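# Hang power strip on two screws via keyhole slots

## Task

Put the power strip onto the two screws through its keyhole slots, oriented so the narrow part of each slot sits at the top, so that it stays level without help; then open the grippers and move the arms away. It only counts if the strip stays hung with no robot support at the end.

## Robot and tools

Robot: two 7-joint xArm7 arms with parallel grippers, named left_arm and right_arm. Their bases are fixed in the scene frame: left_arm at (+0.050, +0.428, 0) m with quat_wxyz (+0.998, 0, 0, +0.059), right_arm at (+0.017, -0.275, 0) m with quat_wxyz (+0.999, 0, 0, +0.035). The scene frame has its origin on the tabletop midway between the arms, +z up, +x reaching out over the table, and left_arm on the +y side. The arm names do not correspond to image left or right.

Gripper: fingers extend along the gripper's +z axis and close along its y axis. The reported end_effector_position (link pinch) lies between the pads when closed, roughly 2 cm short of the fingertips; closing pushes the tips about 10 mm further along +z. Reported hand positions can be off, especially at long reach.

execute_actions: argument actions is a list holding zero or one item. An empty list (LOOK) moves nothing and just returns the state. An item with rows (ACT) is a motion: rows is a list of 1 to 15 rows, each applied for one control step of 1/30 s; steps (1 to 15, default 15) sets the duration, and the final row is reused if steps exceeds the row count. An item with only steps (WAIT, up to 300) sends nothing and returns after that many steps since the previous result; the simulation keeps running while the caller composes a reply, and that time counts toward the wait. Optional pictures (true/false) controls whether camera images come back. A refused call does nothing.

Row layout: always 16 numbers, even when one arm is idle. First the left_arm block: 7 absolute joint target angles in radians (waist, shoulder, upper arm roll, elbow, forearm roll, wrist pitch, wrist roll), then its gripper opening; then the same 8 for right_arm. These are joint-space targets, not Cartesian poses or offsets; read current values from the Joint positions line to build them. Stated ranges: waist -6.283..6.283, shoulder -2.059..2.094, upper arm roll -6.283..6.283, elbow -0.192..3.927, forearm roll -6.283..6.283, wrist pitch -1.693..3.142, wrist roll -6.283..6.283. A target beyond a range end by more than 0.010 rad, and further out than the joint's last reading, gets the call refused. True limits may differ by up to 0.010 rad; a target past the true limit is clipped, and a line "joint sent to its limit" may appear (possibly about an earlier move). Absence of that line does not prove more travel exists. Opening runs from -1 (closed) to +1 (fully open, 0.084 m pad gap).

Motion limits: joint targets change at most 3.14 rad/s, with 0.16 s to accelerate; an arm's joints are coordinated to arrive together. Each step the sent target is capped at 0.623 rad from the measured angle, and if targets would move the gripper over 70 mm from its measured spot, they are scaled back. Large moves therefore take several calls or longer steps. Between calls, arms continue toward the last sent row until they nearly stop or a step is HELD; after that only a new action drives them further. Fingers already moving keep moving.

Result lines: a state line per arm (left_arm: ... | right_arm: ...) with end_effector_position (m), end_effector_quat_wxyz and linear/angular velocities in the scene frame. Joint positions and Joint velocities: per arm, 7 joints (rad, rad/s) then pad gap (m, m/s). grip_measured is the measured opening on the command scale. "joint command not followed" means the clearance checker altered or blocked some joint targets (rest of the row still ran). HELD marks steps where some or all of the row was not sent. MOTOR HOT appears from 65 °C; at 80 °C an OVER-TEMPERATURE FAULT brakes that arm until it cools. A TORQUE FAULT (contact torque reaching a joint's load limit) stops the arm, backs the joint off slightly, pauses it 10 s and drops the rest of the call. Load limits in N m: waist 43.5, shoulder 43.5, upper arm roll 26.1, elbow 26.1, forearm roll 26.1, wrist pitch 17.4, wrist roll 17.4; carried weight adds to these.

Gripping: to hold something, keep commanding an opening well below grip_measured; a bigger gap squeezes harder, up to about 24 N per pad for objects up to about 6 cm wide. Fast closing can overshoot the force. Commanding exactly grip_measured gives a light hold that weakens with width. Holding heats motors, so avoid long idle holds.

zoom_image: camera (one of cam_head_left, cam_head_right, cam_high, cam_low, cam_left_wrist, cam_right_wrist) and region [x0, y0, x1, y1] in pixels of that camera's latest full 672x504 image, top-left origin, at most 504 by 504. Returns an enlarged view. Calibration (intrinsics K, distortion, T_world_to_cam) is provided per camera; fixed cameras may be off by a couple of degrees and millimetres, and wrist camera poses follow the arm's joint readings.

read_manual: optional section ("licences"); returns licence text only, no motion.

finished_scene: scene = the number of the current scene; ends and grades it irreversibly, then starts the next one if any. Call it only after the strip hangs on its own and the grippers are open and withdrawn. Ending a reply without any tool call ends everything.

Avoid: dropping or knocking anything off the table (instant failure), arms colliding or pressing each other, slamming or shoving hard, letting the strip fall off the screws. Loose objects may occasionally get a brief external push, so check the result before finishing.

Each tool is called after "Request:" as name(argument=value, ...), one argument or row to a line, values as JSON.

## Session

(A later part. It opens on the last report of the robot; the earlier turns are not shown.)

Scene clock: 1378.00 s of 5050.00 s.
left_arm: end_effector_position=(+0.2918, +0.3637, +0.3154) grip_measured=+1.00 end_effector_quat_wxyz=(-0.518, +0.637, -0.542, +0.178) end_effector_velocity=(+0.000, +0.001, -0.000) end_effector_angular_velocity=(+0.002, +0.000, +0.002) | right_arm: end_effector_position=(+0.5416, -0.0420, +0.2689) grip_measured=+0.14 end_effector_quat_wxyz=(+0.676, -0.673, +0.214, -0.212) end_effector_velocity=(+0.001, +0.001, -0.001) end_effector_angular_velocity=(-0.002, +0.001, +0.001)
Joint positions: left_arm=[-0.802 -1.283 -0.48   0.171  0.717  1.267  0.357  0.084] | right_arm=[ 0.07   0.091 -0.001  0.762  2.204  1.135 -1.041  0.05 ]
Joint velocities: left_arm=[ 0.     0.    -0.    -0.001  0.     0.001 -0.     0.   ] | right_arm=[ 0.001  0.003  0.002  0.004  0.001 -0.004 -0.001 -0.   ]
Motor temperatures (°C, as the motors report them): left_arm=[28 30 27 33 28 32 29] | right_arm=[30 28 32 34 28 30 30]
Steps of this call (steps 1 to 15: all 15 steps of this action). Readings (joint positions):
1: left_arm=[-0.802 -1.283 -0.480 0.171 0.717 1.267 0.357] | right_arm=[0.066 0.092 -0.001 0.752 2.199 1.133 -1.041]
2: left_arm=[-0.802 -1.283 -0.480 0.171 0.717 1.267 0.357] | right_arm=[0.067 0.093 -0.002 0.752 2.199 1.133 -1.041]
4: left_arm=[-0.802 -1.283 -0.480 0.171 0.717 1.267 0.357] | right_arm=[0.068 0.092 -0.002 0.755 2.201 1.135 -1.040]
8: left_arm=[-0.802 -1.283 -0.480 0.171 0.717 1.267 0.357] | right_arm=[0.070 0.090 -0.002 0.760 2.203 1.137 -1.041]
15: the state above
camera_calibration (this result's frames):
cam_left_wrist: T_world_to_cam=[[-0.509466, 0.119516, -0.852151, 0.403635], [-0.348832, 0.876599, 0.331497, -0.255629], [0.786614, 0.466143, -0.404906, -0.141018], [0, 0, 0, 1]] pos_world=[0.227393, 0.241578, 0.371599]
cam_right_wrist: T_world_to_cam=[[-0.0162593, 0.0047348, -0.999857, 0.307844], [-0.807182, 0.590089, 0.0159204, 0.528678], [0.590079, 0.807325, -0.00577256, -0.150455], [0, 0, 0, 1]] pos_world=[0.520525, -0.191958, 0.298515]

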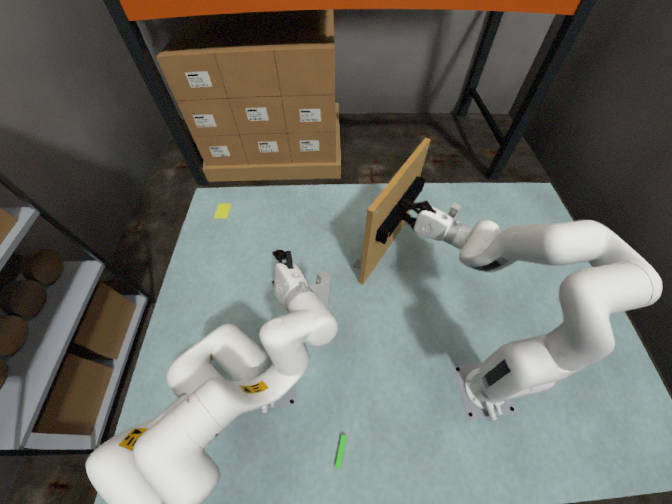

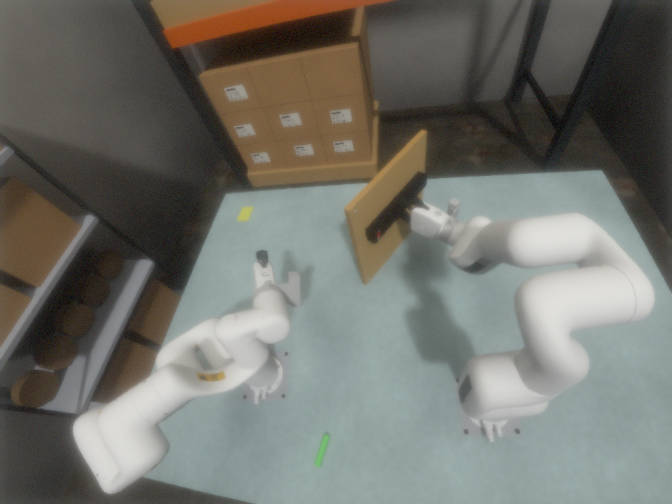

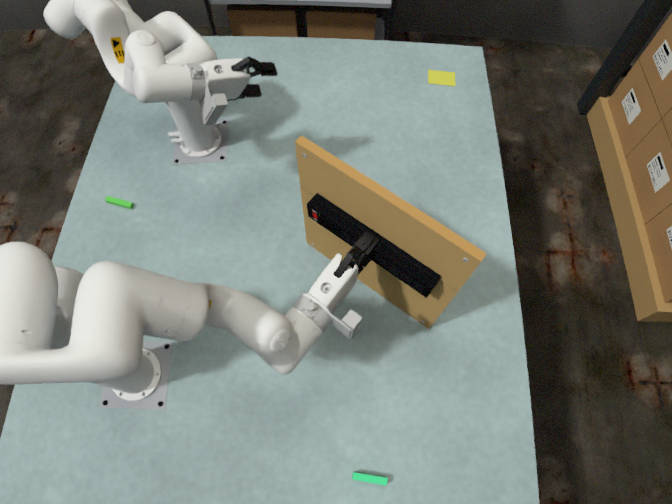

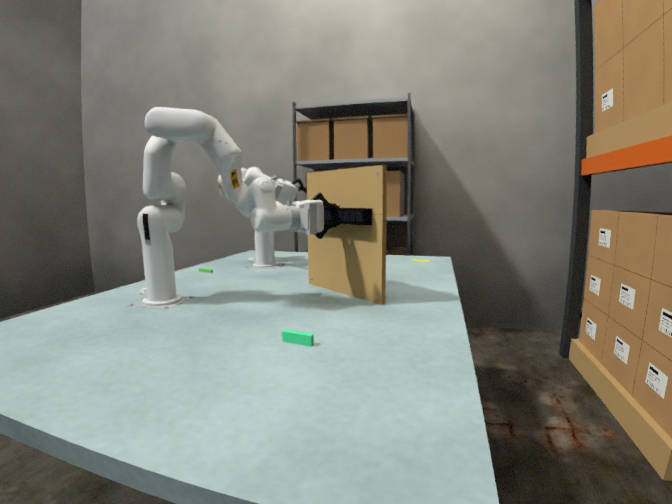

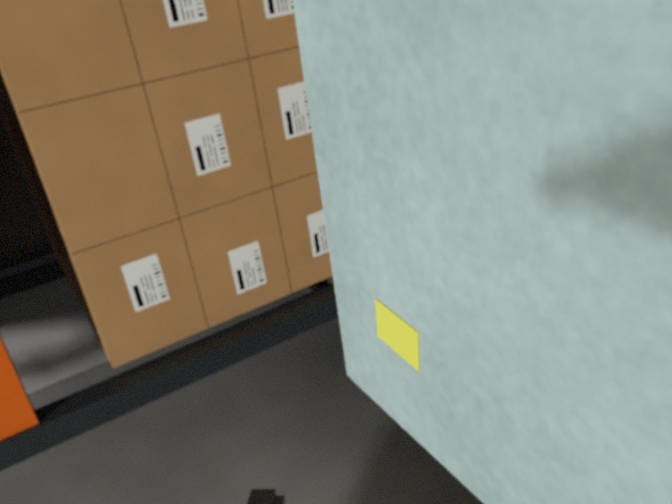

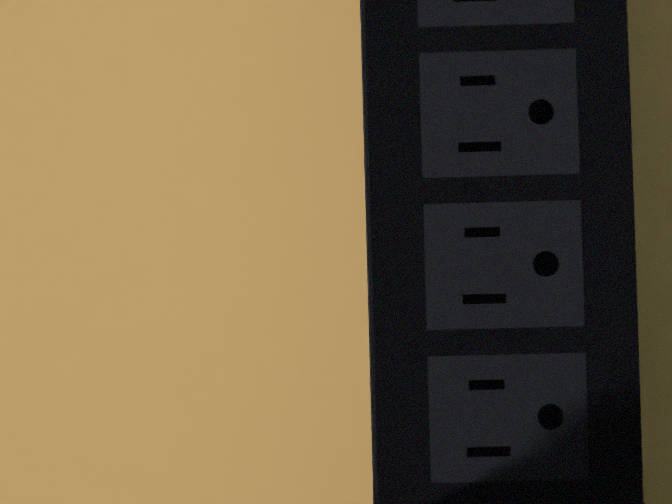

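Request:
execute_actions(
  actions=[
    {"rows":[[-0.802,-1.283,-0.48,0.171,0.717,1.267,0.357,1,0.070,0.100,0,0.762,2.207,1.141,-1.049,-1],[-0.802,-1.283,-0.48,0.171,0.717,1.267,0.357,1,0.069,0.110,0,0.761,2.211,1.148,-1.058,-1]],"steps":15},
  ],
)

Request:
execute_actions(
  actions=[
    {"rows":[[-0.802,-1.283,-0.48,0.171,0.717,1.267,0.357,1,0.068,0.120,0,0.760,2.215,1.155,-1.067,-1]],"steps":15},
  ],
)

Scene clock: 1384.17 s of 5050.00 s.
left_arm: end_effector_position=(+0.2918, +0.3637, +0.3154) grip_measured=+1.00 end_effector_quat_wxyz=(-0.518, +0.637, -0.542, +0.178) end_effector_velocity=(+0.000, +0.000, -0.000) end_effector_angular_velocity=(-0.000, +0.000, +0.001) | right_arm: end_effector_position=(+0.5422, -0.0409, +0.2633) grip_measured=+0.14 end_effector_quat_wxyz=(+0.677, -0.672, +0.213, -0.213) end_effector_velocity=(-0.006, +0.004, -0.010) end_effector_angular_velocity=(-0.005, +0.014, +0.010)
Joint positions: left_arm=[-0.802 -1.283 -0.48   0.171  0.717  1.267  0.357  0.084] | right_arm=[ 0.069  0.109  0.     0.763  2.211  1.149 -1.058  0.05 ]
Joint velocities: left_arm=[ 0.001  0.001 -0.     0.    -0.    -0.    -0.001 -0.   ] | right_arm=[ 0.002  0.008  0.005 -0.012 -0.001  0.003 -0.006 -0.   ]
Motor temperatures (°C, as the motors report them): left_arm=[28 30 27 33 28 32 29] | right_arm=[30 28 32 35 28 30 30]
Steps of this call (steps 1 to 15: the robot went on to your last target; steps 16 to 90: nothing new was sent; then 2.67 s passed at rest; steps 91 to 105: all 15 steps of this action). Readings (joint positions):
91: left_arm=[-0.802 -1.283 -0.480 0.171 0.717 1.267 0.357] | right_arm=[0.071 0.092 -0.000 0.763 2.204 1.135 -1.041]
92: left_arm=[-0.802 -1.283 -0.480 0.171 0.717 1.267 0.357] | right_arm=[0.071 0.093 -0.000 0.763 2.204 1.137 -1.043]
94: left_arm=[-0.802 -1.283 -0.480 0.171 0.717 1.267 0.357] | right_arm=[0.070 0.099 -0.000 0.764 2.208 1.144 -1.050]
98: left_arm=[-0.802 -1.283 -0.480 0.171 0.717 1.267 0.357] | right_arm=[0.069 0.106 -0.000 0.764 2.211 1.149 -1.056]
105: the state above
camera_calibration (this result's frames):
cam_left_wrist: T_world_to_cam=[[-0.509466, 0.119516, -0.852151, 0.403635], [-0.348832, 0.876599, 0.331497, -0.255629], [0.786614, 0.466144, -0.404907, -0.141018], [0, 0, 0, 1]] pos_world=[0.227393, 0.241578, 0.371599]
cam_right_wrist: T_world_to_cam=[[-0.0130245, 0.0072263, -0.999889, 0.30058], [-0.807434, 0.589772, 0.0147799, 0.52905], [0.589814, 0.807537, -0.00184672, -0.152577], [0, 0, 0, 1]] pos_world=[0.52108, -0.19098, 0.292446]

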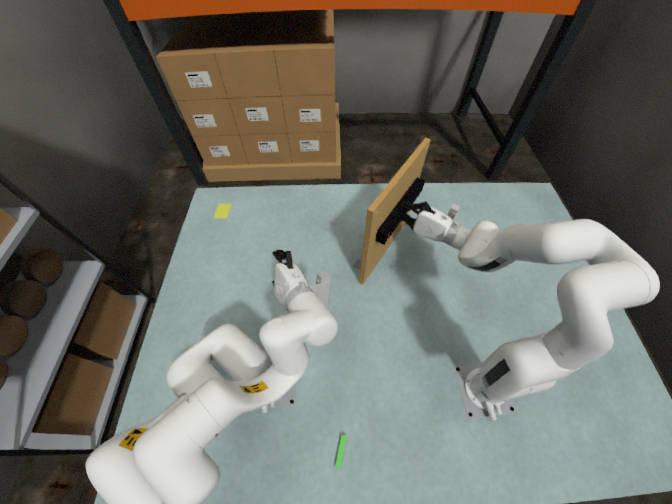

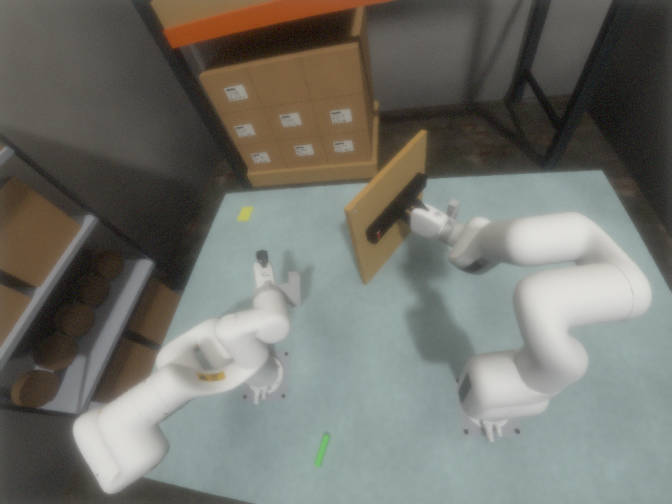

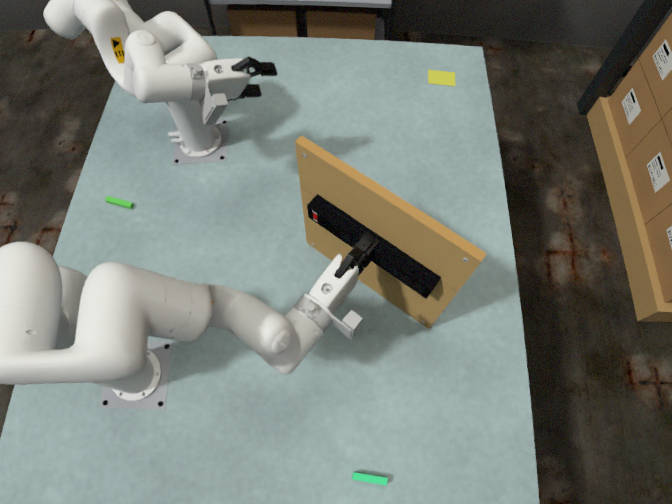

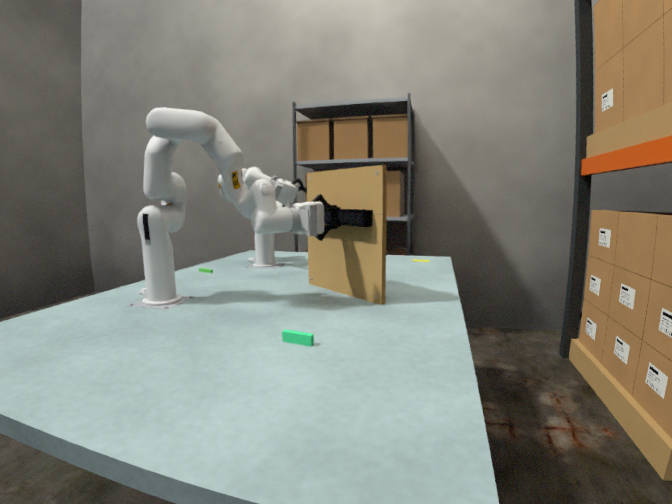

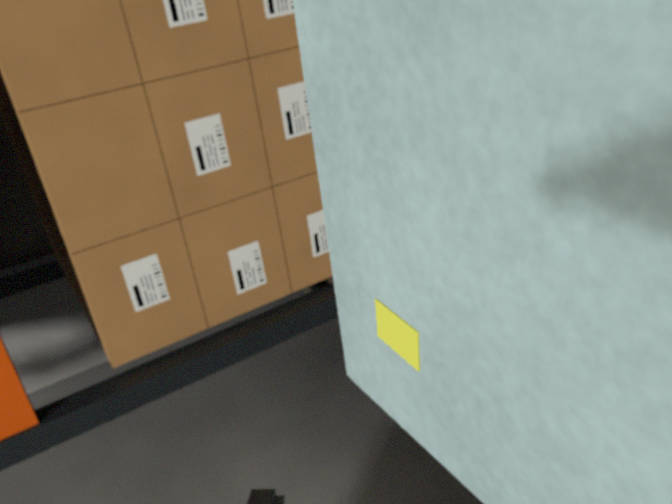

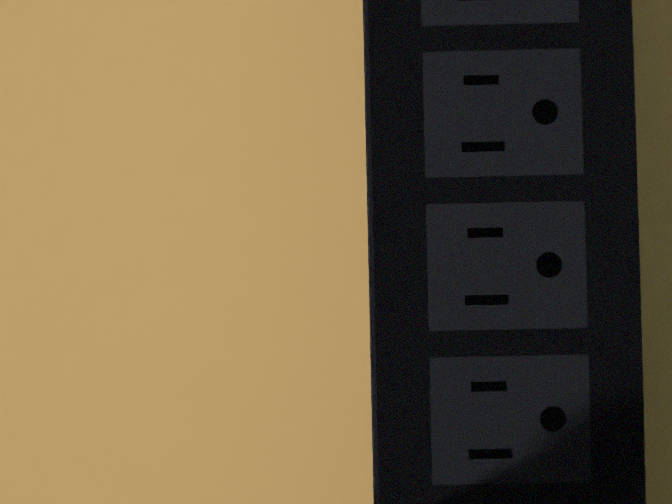

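Scene clock: 1384.67 s of 5050.00 s.
left_arm: end_effector_position=(+0.2918, +0.3637, +0.3154) grip_measured=+1.00 end_effector_quat_wxyz=(-0.518, +0.637, -0.542, +0.178) end_effector_velocity=(+0.000, -0.000, +0.000) end_effector_angular_velocity=(-0.001, +0.000, -0.001) | right_arm: end_effector_position=(+0.5425, -0.0405, +0.2612) grip_measured=+0.14 end_effector_quat_wxyz=(+0.678, -0.670, +0.212, -0.214) end_effector_velocity=(+0.000, -0.000, -0.002) end_effector_angular_velocity=(-0.002, +0.004, -0.002)
Joint positions: left_arm=[-0.802 -1.283 -0.48   0.171  0.717  1.267  0.357  0.084] | right_arm=[ 0.068  0.117  0.     0.763  2.216  1.158 -1.067  0.05 ]
Joint velocities: left_arm=[-0.     0.     0.001  0.    -0.    -0.001  0.     0.   ] | right_arm=[ 0.     0.003  0.001  0.     0.002 -0.003 -0.001 -0.   ]
Motor temperatures (°C, as the motors report them): left_arm=[28 30 27 33 28 32 29] | right_arm=[30 28 32 35 28 30 30]
Steps of this call (steps 1 to 15: all 15 steps of this action). Readings (joint positions):
1: left_arm=[-0.802 -1.283 -0.480 0.171 0.717 1.267 0.357] | right_arm=[0.069 0.109 0.000 0.763 2.212 1.149 -1.058]
2: left_arm=[-0.802 -1.283 -0.480 0.171 0.717 1.267 0.357] | right_arm=[0.069 0.110 -0.000 0.763 2.212 1.151 -1.060]
4: left_arm=[-0.802 -1.283 -0.480 0.171 0.717 1.267 0.357] | right_arm=[0.068 0.113 -0.000 0.763 2.214 1.156 -1.064]
8: left_arm=[-0.802 -1.283 -0.480 0.171 0.717 1.267 0.357] | right_arm=[0.068 0.116 0.000 0.763 2.215 1.158 -1.066]
15: the state above
camera_calibration (this result's frames):
cam_left_wrist: T_world_to_cam=[[-0.509466, 0.119516, -0.85215, 0.403635], [-0.348832, 0.876599, 0.331497, -0.255629], [0.786614, 0.466144, -0.404906, -0.141018], [0, 0, 0, 1]] pos_world=[0.227393, 0.241578, 0.371599]
cam_right_wrist: T_world_to_cam=[[-0.00935881, 0.00996924, -0.999907, 0.296639], [-0.807721, 0.589412, 0.0134366, 0.529503], [0.589491, 0.807771, 0.00253616, -0.154025], [0, 0, 0, 1]] pos_world=[0.521263, -0.190635, 0.289887]

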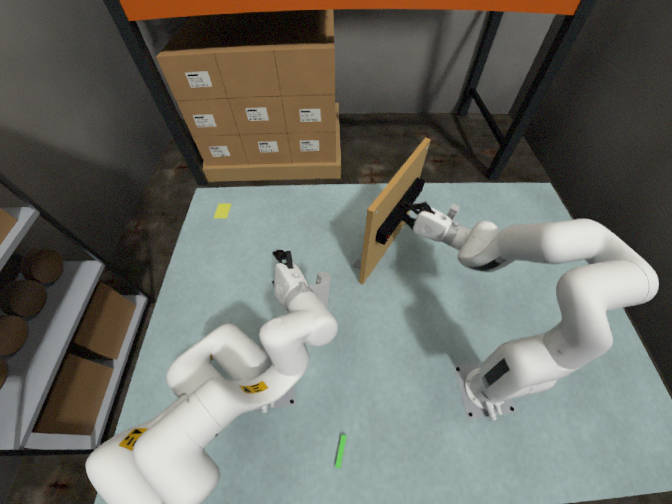

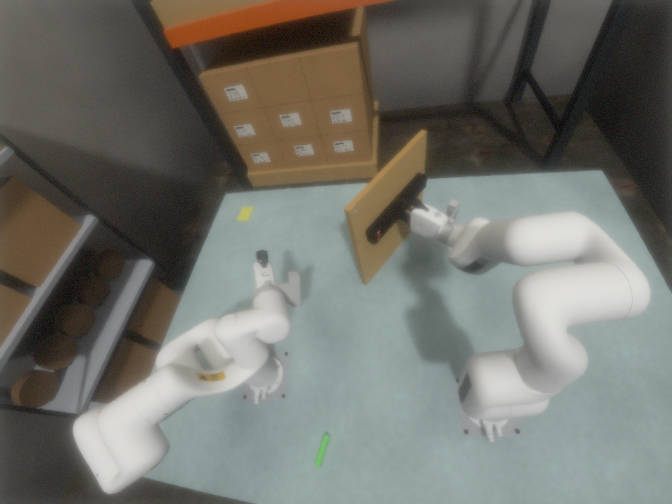

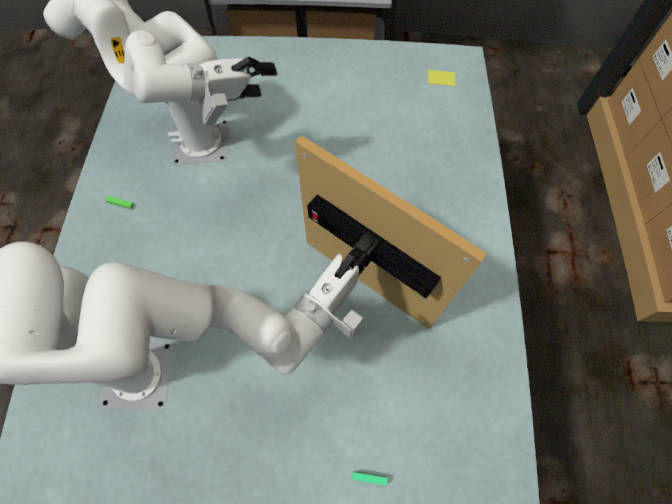

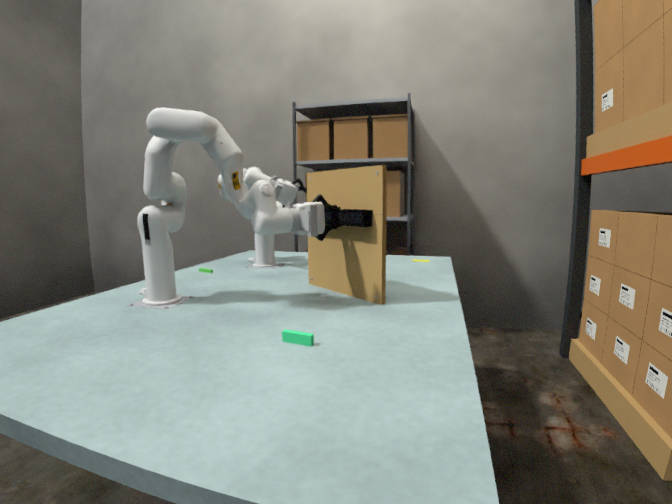

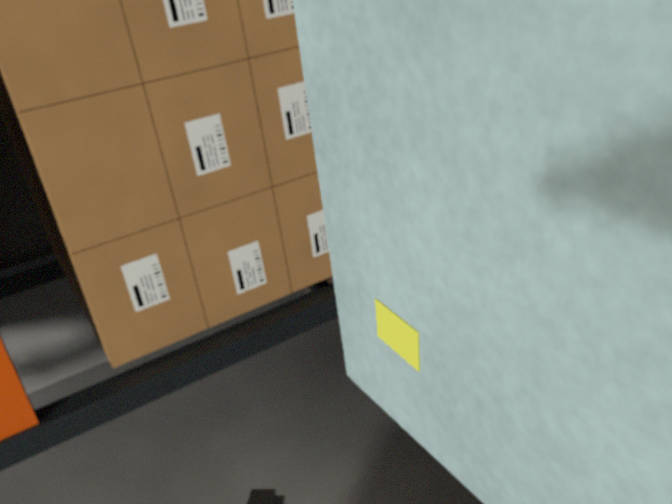

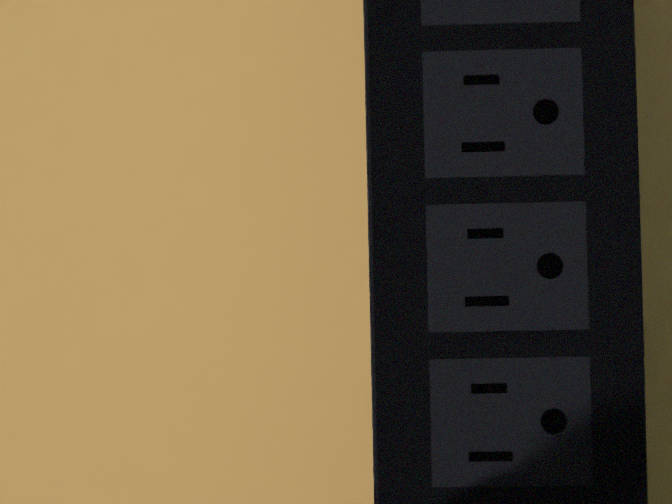

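No tilt now; continue down.

Request:
execute_actions(
  actions=[
    {"rows":[[-0.802,-1.283,-0.48,0.171,0.717,1.267,0.357,1,0.067,0.132,0,0.759,2.219,1.163,-1.078,-1]],"steps":15},
  ],
)

Request:
execute_actions(
  actions=[
    {"rows":[[-0.802,-1.283,-0.48,0.171,0.717,1.267,0.357,1,0.066,0.144,0,0.758,2.224,1.172,-1.089,-1]],"steps":15},
  ],
)

Scene clock: 1390.43 s of 5050.00 s.
left_arm: end_effector_position=(+0.2918, +0.3637, +0.3154) grip_measured=+1.00 end_effector_quat_wxyz=(-0.518, +0.637, -0.542, +0.178) end_effector_velocity=(-0.000, +0.000, -0.000) end_effector_angular_velocity=(+0.000, +0.000, +0.002) | right_arm: end_effector_position=(+0.5424, -0.0408, +0.2541) grip_measured=+0.14 end_effector_quat_wxyz=(+0.677, -0.671, +0.214, -0.213) end_effector_velocity=(-0.001, -0.001, -0.025) end_effector_angular_velocity=(-0.022, +0.049, -0.009)
Joint positions: left_arm=[-0.802 -1.283 -0.48   0.171  0.717  1.267  0.357  0.084] | right_arm=[ 0.067  0.131  0.     0.761  2.22   1.163 -1.078  0.05 ]
Joint velocities: left_arm=[ 0.001  0.    -0.     0.    -0.     0.001 -0.     0.   ] | right_arm=[ 0.003  0.03   0.003 -0.005  0.003 -0.027  0.    -0.   ]
Motor temperatures (°C, as the motors report them): left_arm=[28 30 27 33 28 32 29] | right_arm=[30 28 32 35 28 30 30]
Steps of this call (steps 1 to 15: the robot went on to your last target; steps 16 to 100: nothing new was sent; then 1.93 s passed at rest; steps 101 to 115: all 15 steps of this action). Readings (joint positions):
101: left_arm=[-0.802 -1.283 -0.480 0.171 0.717 1.267 0.357] | right_arm=[0.068 0.120 0.000 0.760 2.215 1.155 -1.067]
102: left_arm=[-0.802 -1.283 -0.480 0.171 0.717 1.267 0.357] | right_arm=[0.068 0.122 0.000 0.760 2.216 1.157 -1.069]
104: left_arm=[-0.802 -1.283 -0.480 0.171 0.717 1.267 0.357] | right_arm=[0.067 0.125 -0.000 0.760 2.217 1.163 -1.074]
108: left_arm=[-0.802 -1.283 -0.480 0.171 0.717 1.267 0.357] | right_arm=[0.067 0.128 -0.000 0.761 2.219 1.166 -1.077]
115: the state above
camera_calibration (this result's frames):
cam_left_wrist: T_world_to_cam=[[-0.509466, 0.119516, -0.852151, 0.403635], [-0.348832, 0.876599, 0.331497, -0.255629], [0.786614, 0.466143, -0.404906, -0.141018], [0, 0, 0, 1]] pos_world=[0.227393, 0.241578, 0.371599]
cam_right_wrist: T_world_to_cam=[[-0.0140619, 0.00785904, -0.99987, 0.291986], [-0.806504, 0.591012, 0.0159878, 0.528476], [0.591061, 0.806624, -0.00197238, -0.153427], [0, 0, 0, 1]] pos_world=[0.521009, -0.190872, 0.283196]

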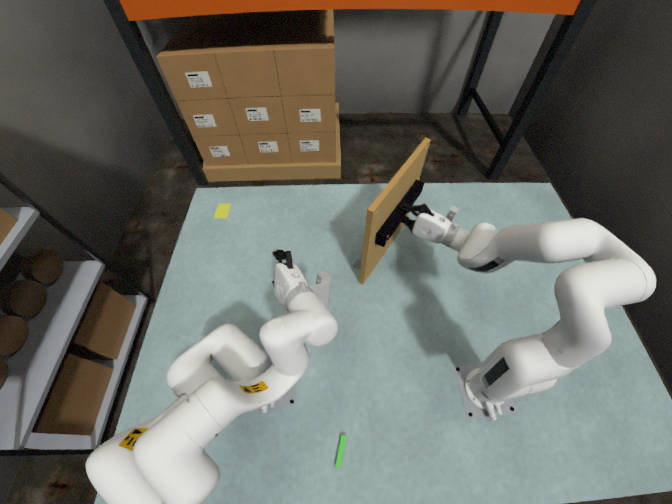

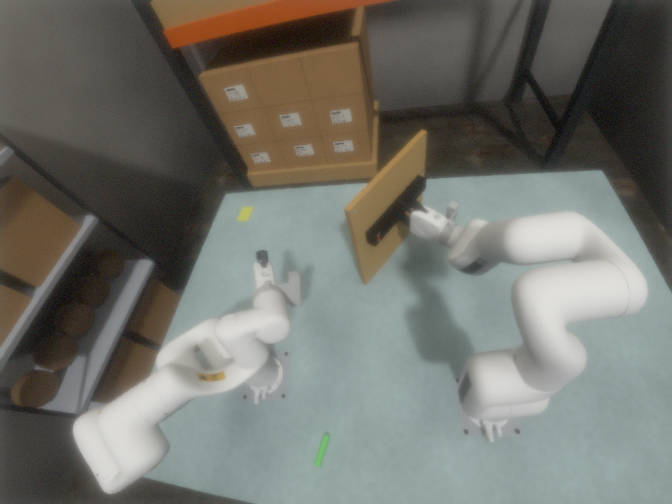

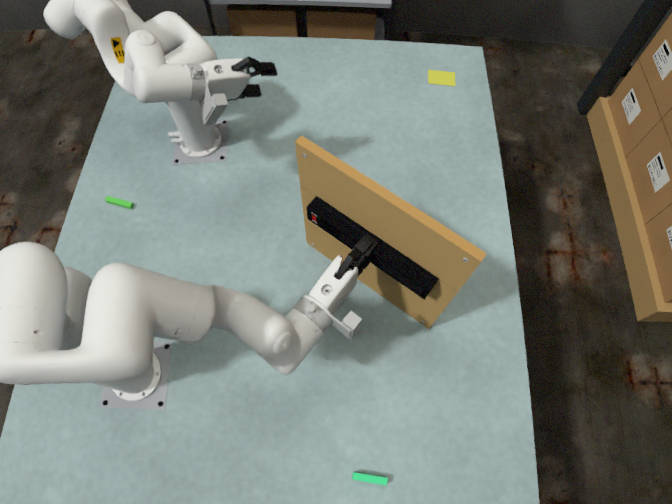

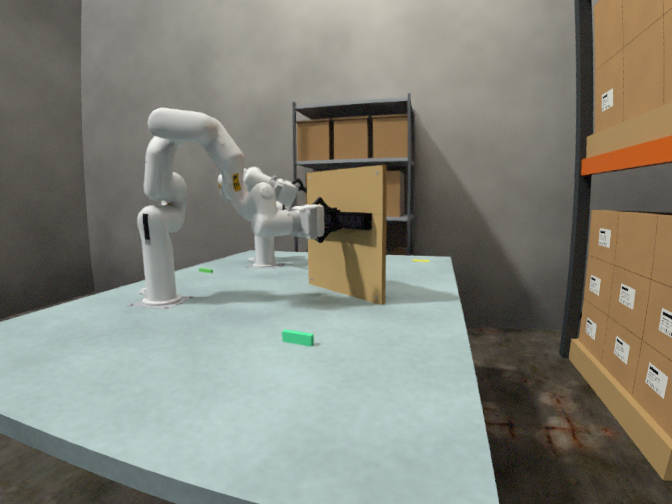

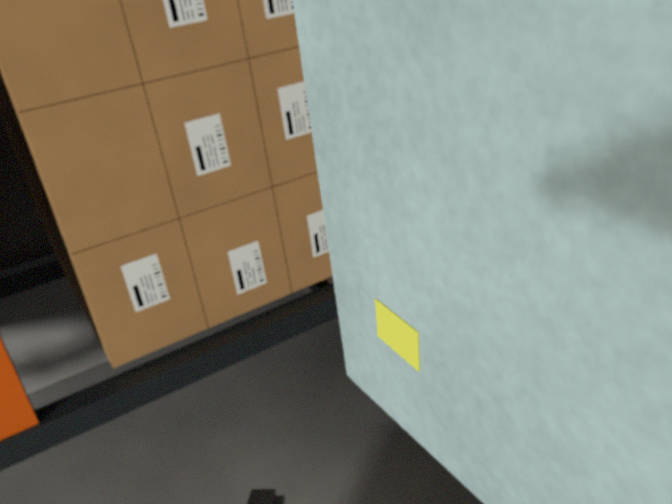

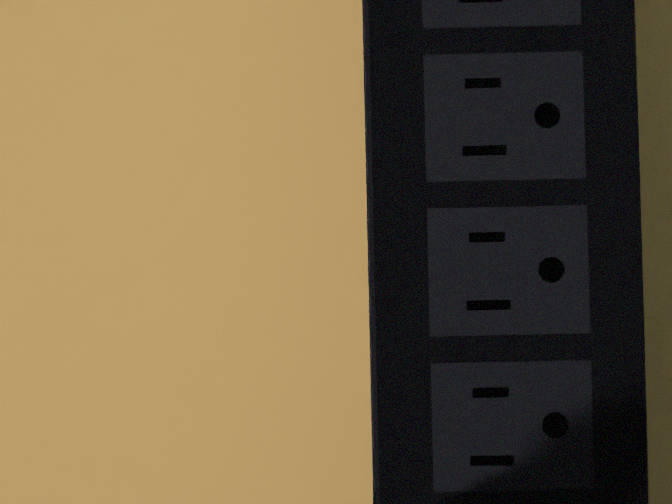

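Scene clock: 1390.93 s of 5050.00 s.
left_arm: end_effector_position=(+0.2918, +0.3637, +0.3154) grip_measured=+1.00 end_effector_quat_wxyz=(-0.518, +0.637, -0.542, +0.178) end_effector_velocity=(-0.000, -0.000, +0.000) end_effector_angular_velocity=(+0.001, -0.001, -0.000) | right_arm: end_effector_position=(+0.5421, -0.0411, +0.2492) grip_measured=+0.14 end_effector_quat_wxyz=(+0.677, -0.671, +0.215, -0.213) end_effector_velocity=(-0.000, -0.000, -0.001) end_effector_angular_velocity=(-0.001, +0.001, +0.000)
Joint positions: left_arm=[-0.802 -1.283 -0.48   0.171  0.717  1.267  0.357  0.084] | right_arm=[ 0.066  0.143 -0.     0.759  2.224  1.173 -1.089  0.05 ]
Joint velocities: left_arm=[-0.001 -0.001 -0.001 -0.     0.     0.001 -0.    -0.   ] | right_arm=[-0.     0.002  0.    -0.    -0.001 -0.    -0.001  0.   ]
Motor temperatures (°C, as the motors report them): left_arm=[28 30 27 33 28 32 29] | right_arm=[30 28 32 35 28 30 30]
Steps of this call (steps 1 to 15: all 15 steps of this action). Readings (joint positions):
1: left_arm=[-0.802 -1.283 -0.480 0.171 0.717 1.267 0.357] | right_arm=[0.067 0.132 0.000 0.761 2.220 1.162 -1.078]
2: left_arm=[-0.802 -1.283 -0.480 0.171 0.717 1.267 0.357] | right_arm=[0.067 0.135 0.000 0.761 2.221 1.164 -1.080]
4: left_arm=[-0.802 -1.283 -0.480 0.171 0.717 1.267 0.357] | right_arm=[0.066 0.140 0.000 0.760 2.223 1.168 -1.085]
8: left_arm=[-0.802 -1.283 -0.480 0.171 0.717 1.267 0.357] | right_arm=[0.066 0.142 -0.000 0.760 2.224 1.172 -1.088]
15: the state above
camera_calibration (this result's frames):
cam_left_wrist: T_world_to_cam=[[-0.509466, 0.119516, -0.85215, 0.403635], [-0.348832, 0.876599, 0.331497, -0.255629], [0.786614, 0.466144, -0.404907, -0.141018], [0, 0, 0, 1]] pos_world=[0.227393, 0.241578, 0.371599]
cam_right_wrist: T_world_to_cam=[[-0.0138027, 0.00886806, -0.999865, 0.287019], [-0.805965, 0.591737, 0.0163742, 0.528112], [0.591803, 0.806082, -0.00102022, -0.153774], [0, 0, 0, 1]] pos_world=[0.520605, -0.191094, 0.278176]

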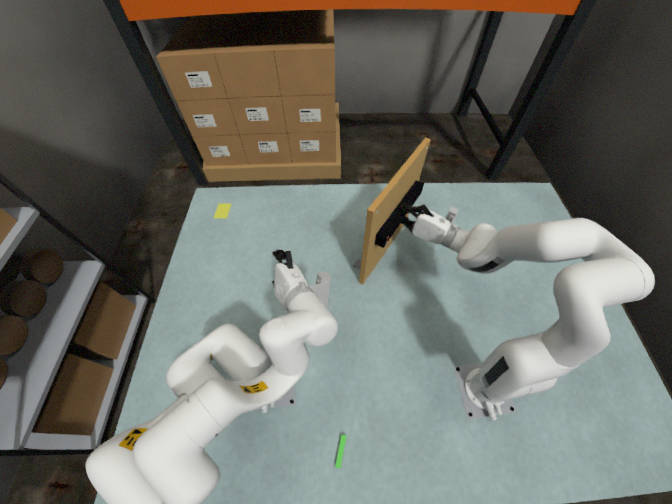

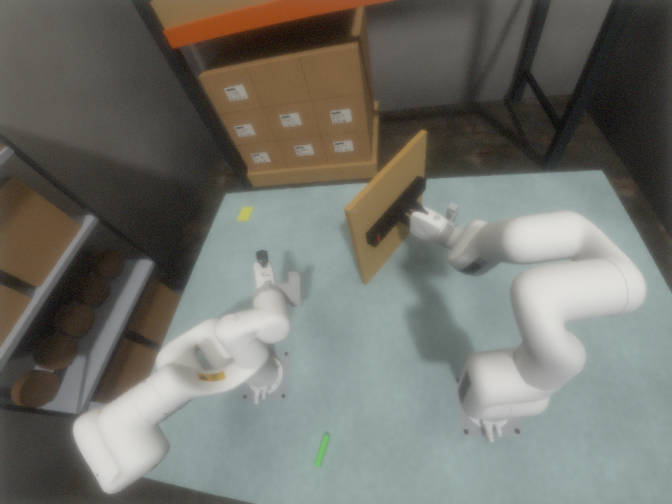

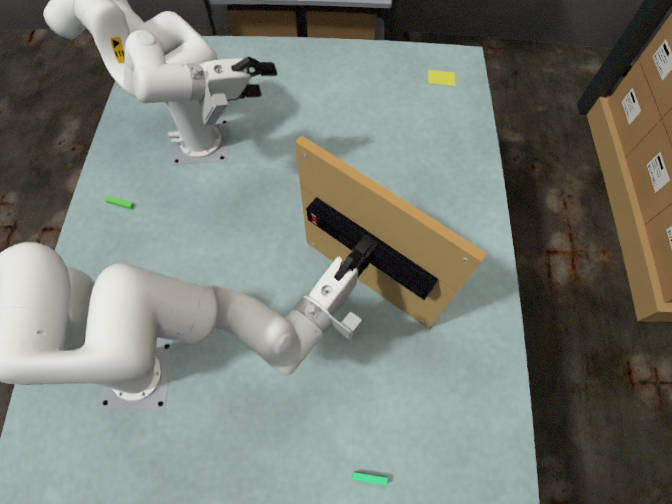

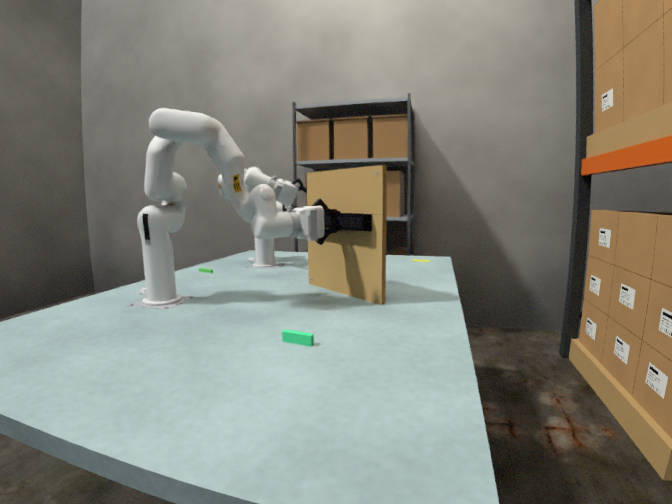

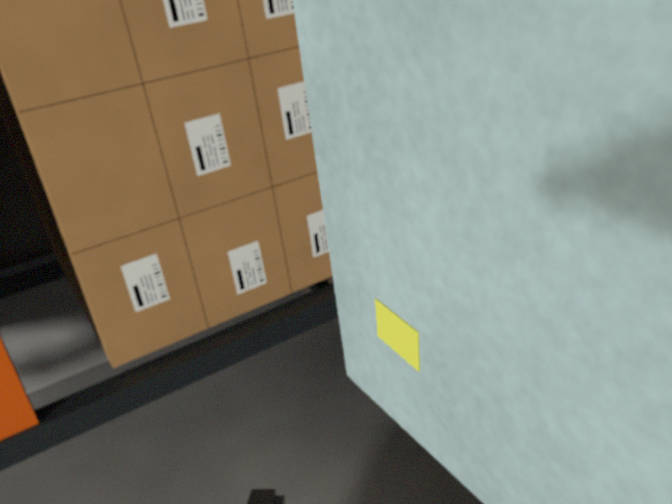

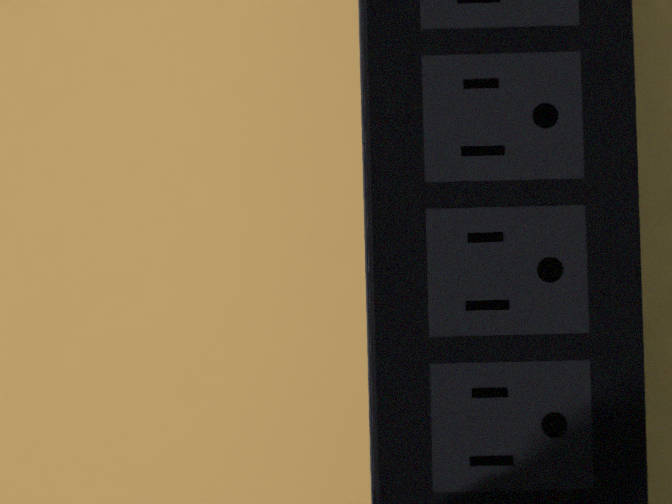

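Request:
execute_actions(
  actions=[
    {"rows":[[-0.802,-1.283,-0.48,0.171,0.717,1.267,0.357,1,0.065,0.153,0,0.757,2.228,1.179,-1.097,-1]],"steps":15},
  ],
)

Scene clock: 1395.17 s of 5050.00 s.
left_arm: end_effector_position=(+0.2918, +0.3637, +0.3154) grip_measured=+1.00 end_effector_quat_wxyz=(-0.518, +0.637, -0.542, +0.178) end_effector_velocity=(+0.000, +0.000, -0.000) end_effector_angular_velocity=(+0.001, +0.000, +0.001) | right_arm: end_effector_position=(+0.5417, -0.0407, +0.2473) grip_measured=+0.14 end_effector_quat_wxyz=(+0.680, -0.668, +0.214, -0.213) end_effector_velocity=(-0.000, +0.001, -0.001) end_effector_angular_velocity=(+0.004, -0.001, +0.003)
Joint positions: left_arm=[-0.802 -1.283 -0.48   0.171  0.717  1.267  0.357  0.084] | right_arm=[ 0.065  0.152 -0.001  0.758  2.228  1.187 -1.097  0.05 ]
Joint velocities: left_arm=[ 0.    -0.    -0.001 -0.001  0.     0.001 -0.     0.   ] | right_arm=[ 0.001  0.004 -0.001 -0.    -0.     0.007 -0.001  0.   ]
Motor temperatures (°C, as the motors report them): left_arm=[28 30 27 33 28 32 29] | right_arm=[30 28 32 35 28 30 30]
Steps of this call (steps 1 to 15: the robot went on to your last target; steps 16 to 90: nothing new was sent; then 0.73 s passed at rest; steps 91 to 105: all 15 steps of this action). Readings (joint positions):
91: left_arm=[-0.802 -1.283 -0.480 0.171 0.717 1.267 0.357] | right_arm=[0.066 0.144 -0.000 0.758 2.224 1.173 -1.089]
92: left_arm=[-0.802 -1.283 -0.480 0.171 0.717 1.267 0.357] | right_arm=[0.066 0.145 -0.000 0.758 2.225 1.174 -1.091]
94: left_arm=[-0.802 -1.283 -0.480 0.171 0.717 1.267 0.357] | right_arm=[0.065 0.148 -0.000 0.758 2.226 1.180 -1.094]
98: left_arm=[-0.802 -1.283 -0.480 0.171 0.717 1.267 0.357] | right_arm=[0.065 0.150 -0.000 0.758 2.228 1.185 -1.096]
105: the state above
camera_calibration (this result's frames):
cam_left_wrist: T_world_to_cam=[[-0.509466, 0.119516, -0.85215, 0.403635], [-0.348832, 0.876599, 0.331497, -0.255629], [0.786614, 0.466144, -0.404906, -0.141018], [0, 0, 0, 1]] pos_world=[0.227393, 0.241578, 0.371599]
cam_right_wrist: T_world_to_cam=[[-0.0103559, 0.015747, -0.999822, 0.2835], [-0.806938, 0.590373, 0.0176563, 0.527746], [0.590546, 0.806977, 0.00659298, -0.155018], [0, 0, 0, 1]] pos_world=[0.520339, -0.190935, 0.275154]

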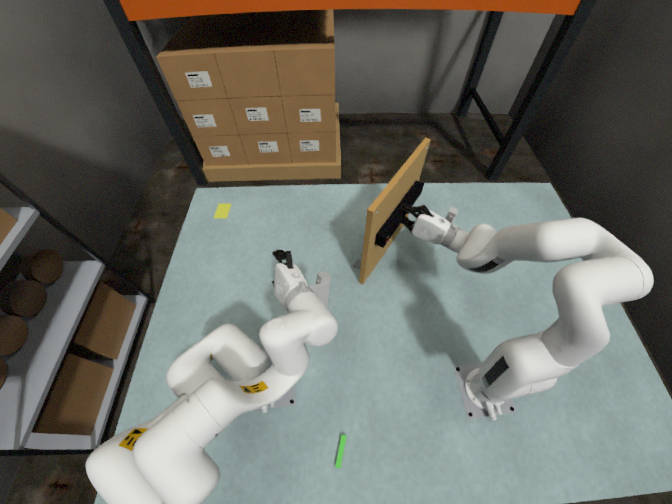

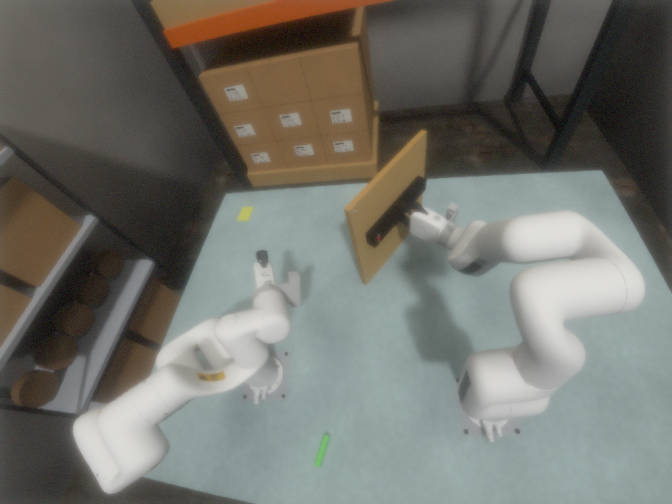

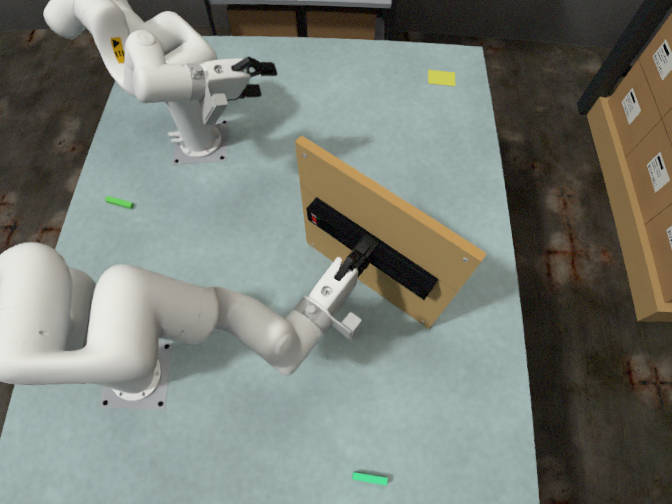

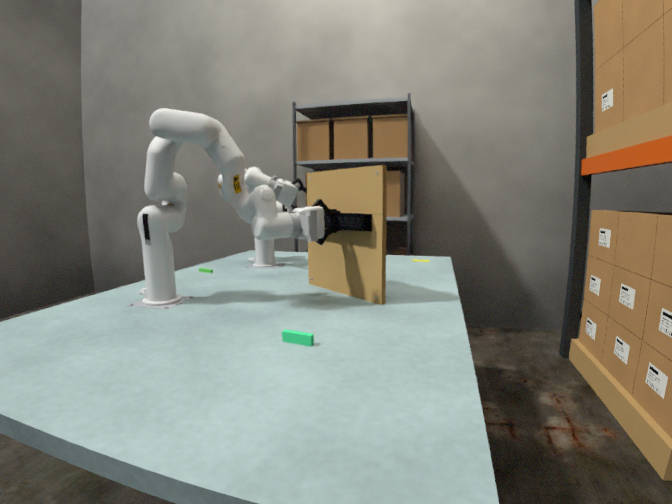

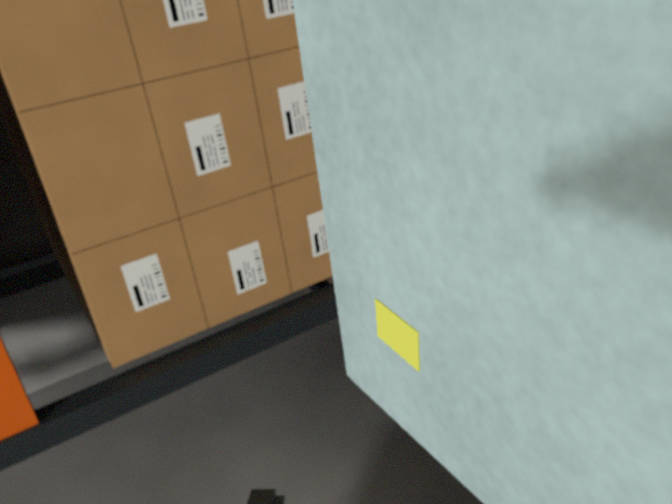

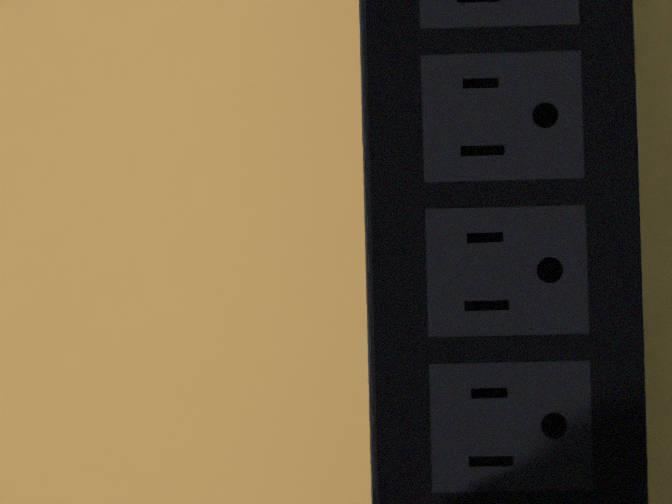

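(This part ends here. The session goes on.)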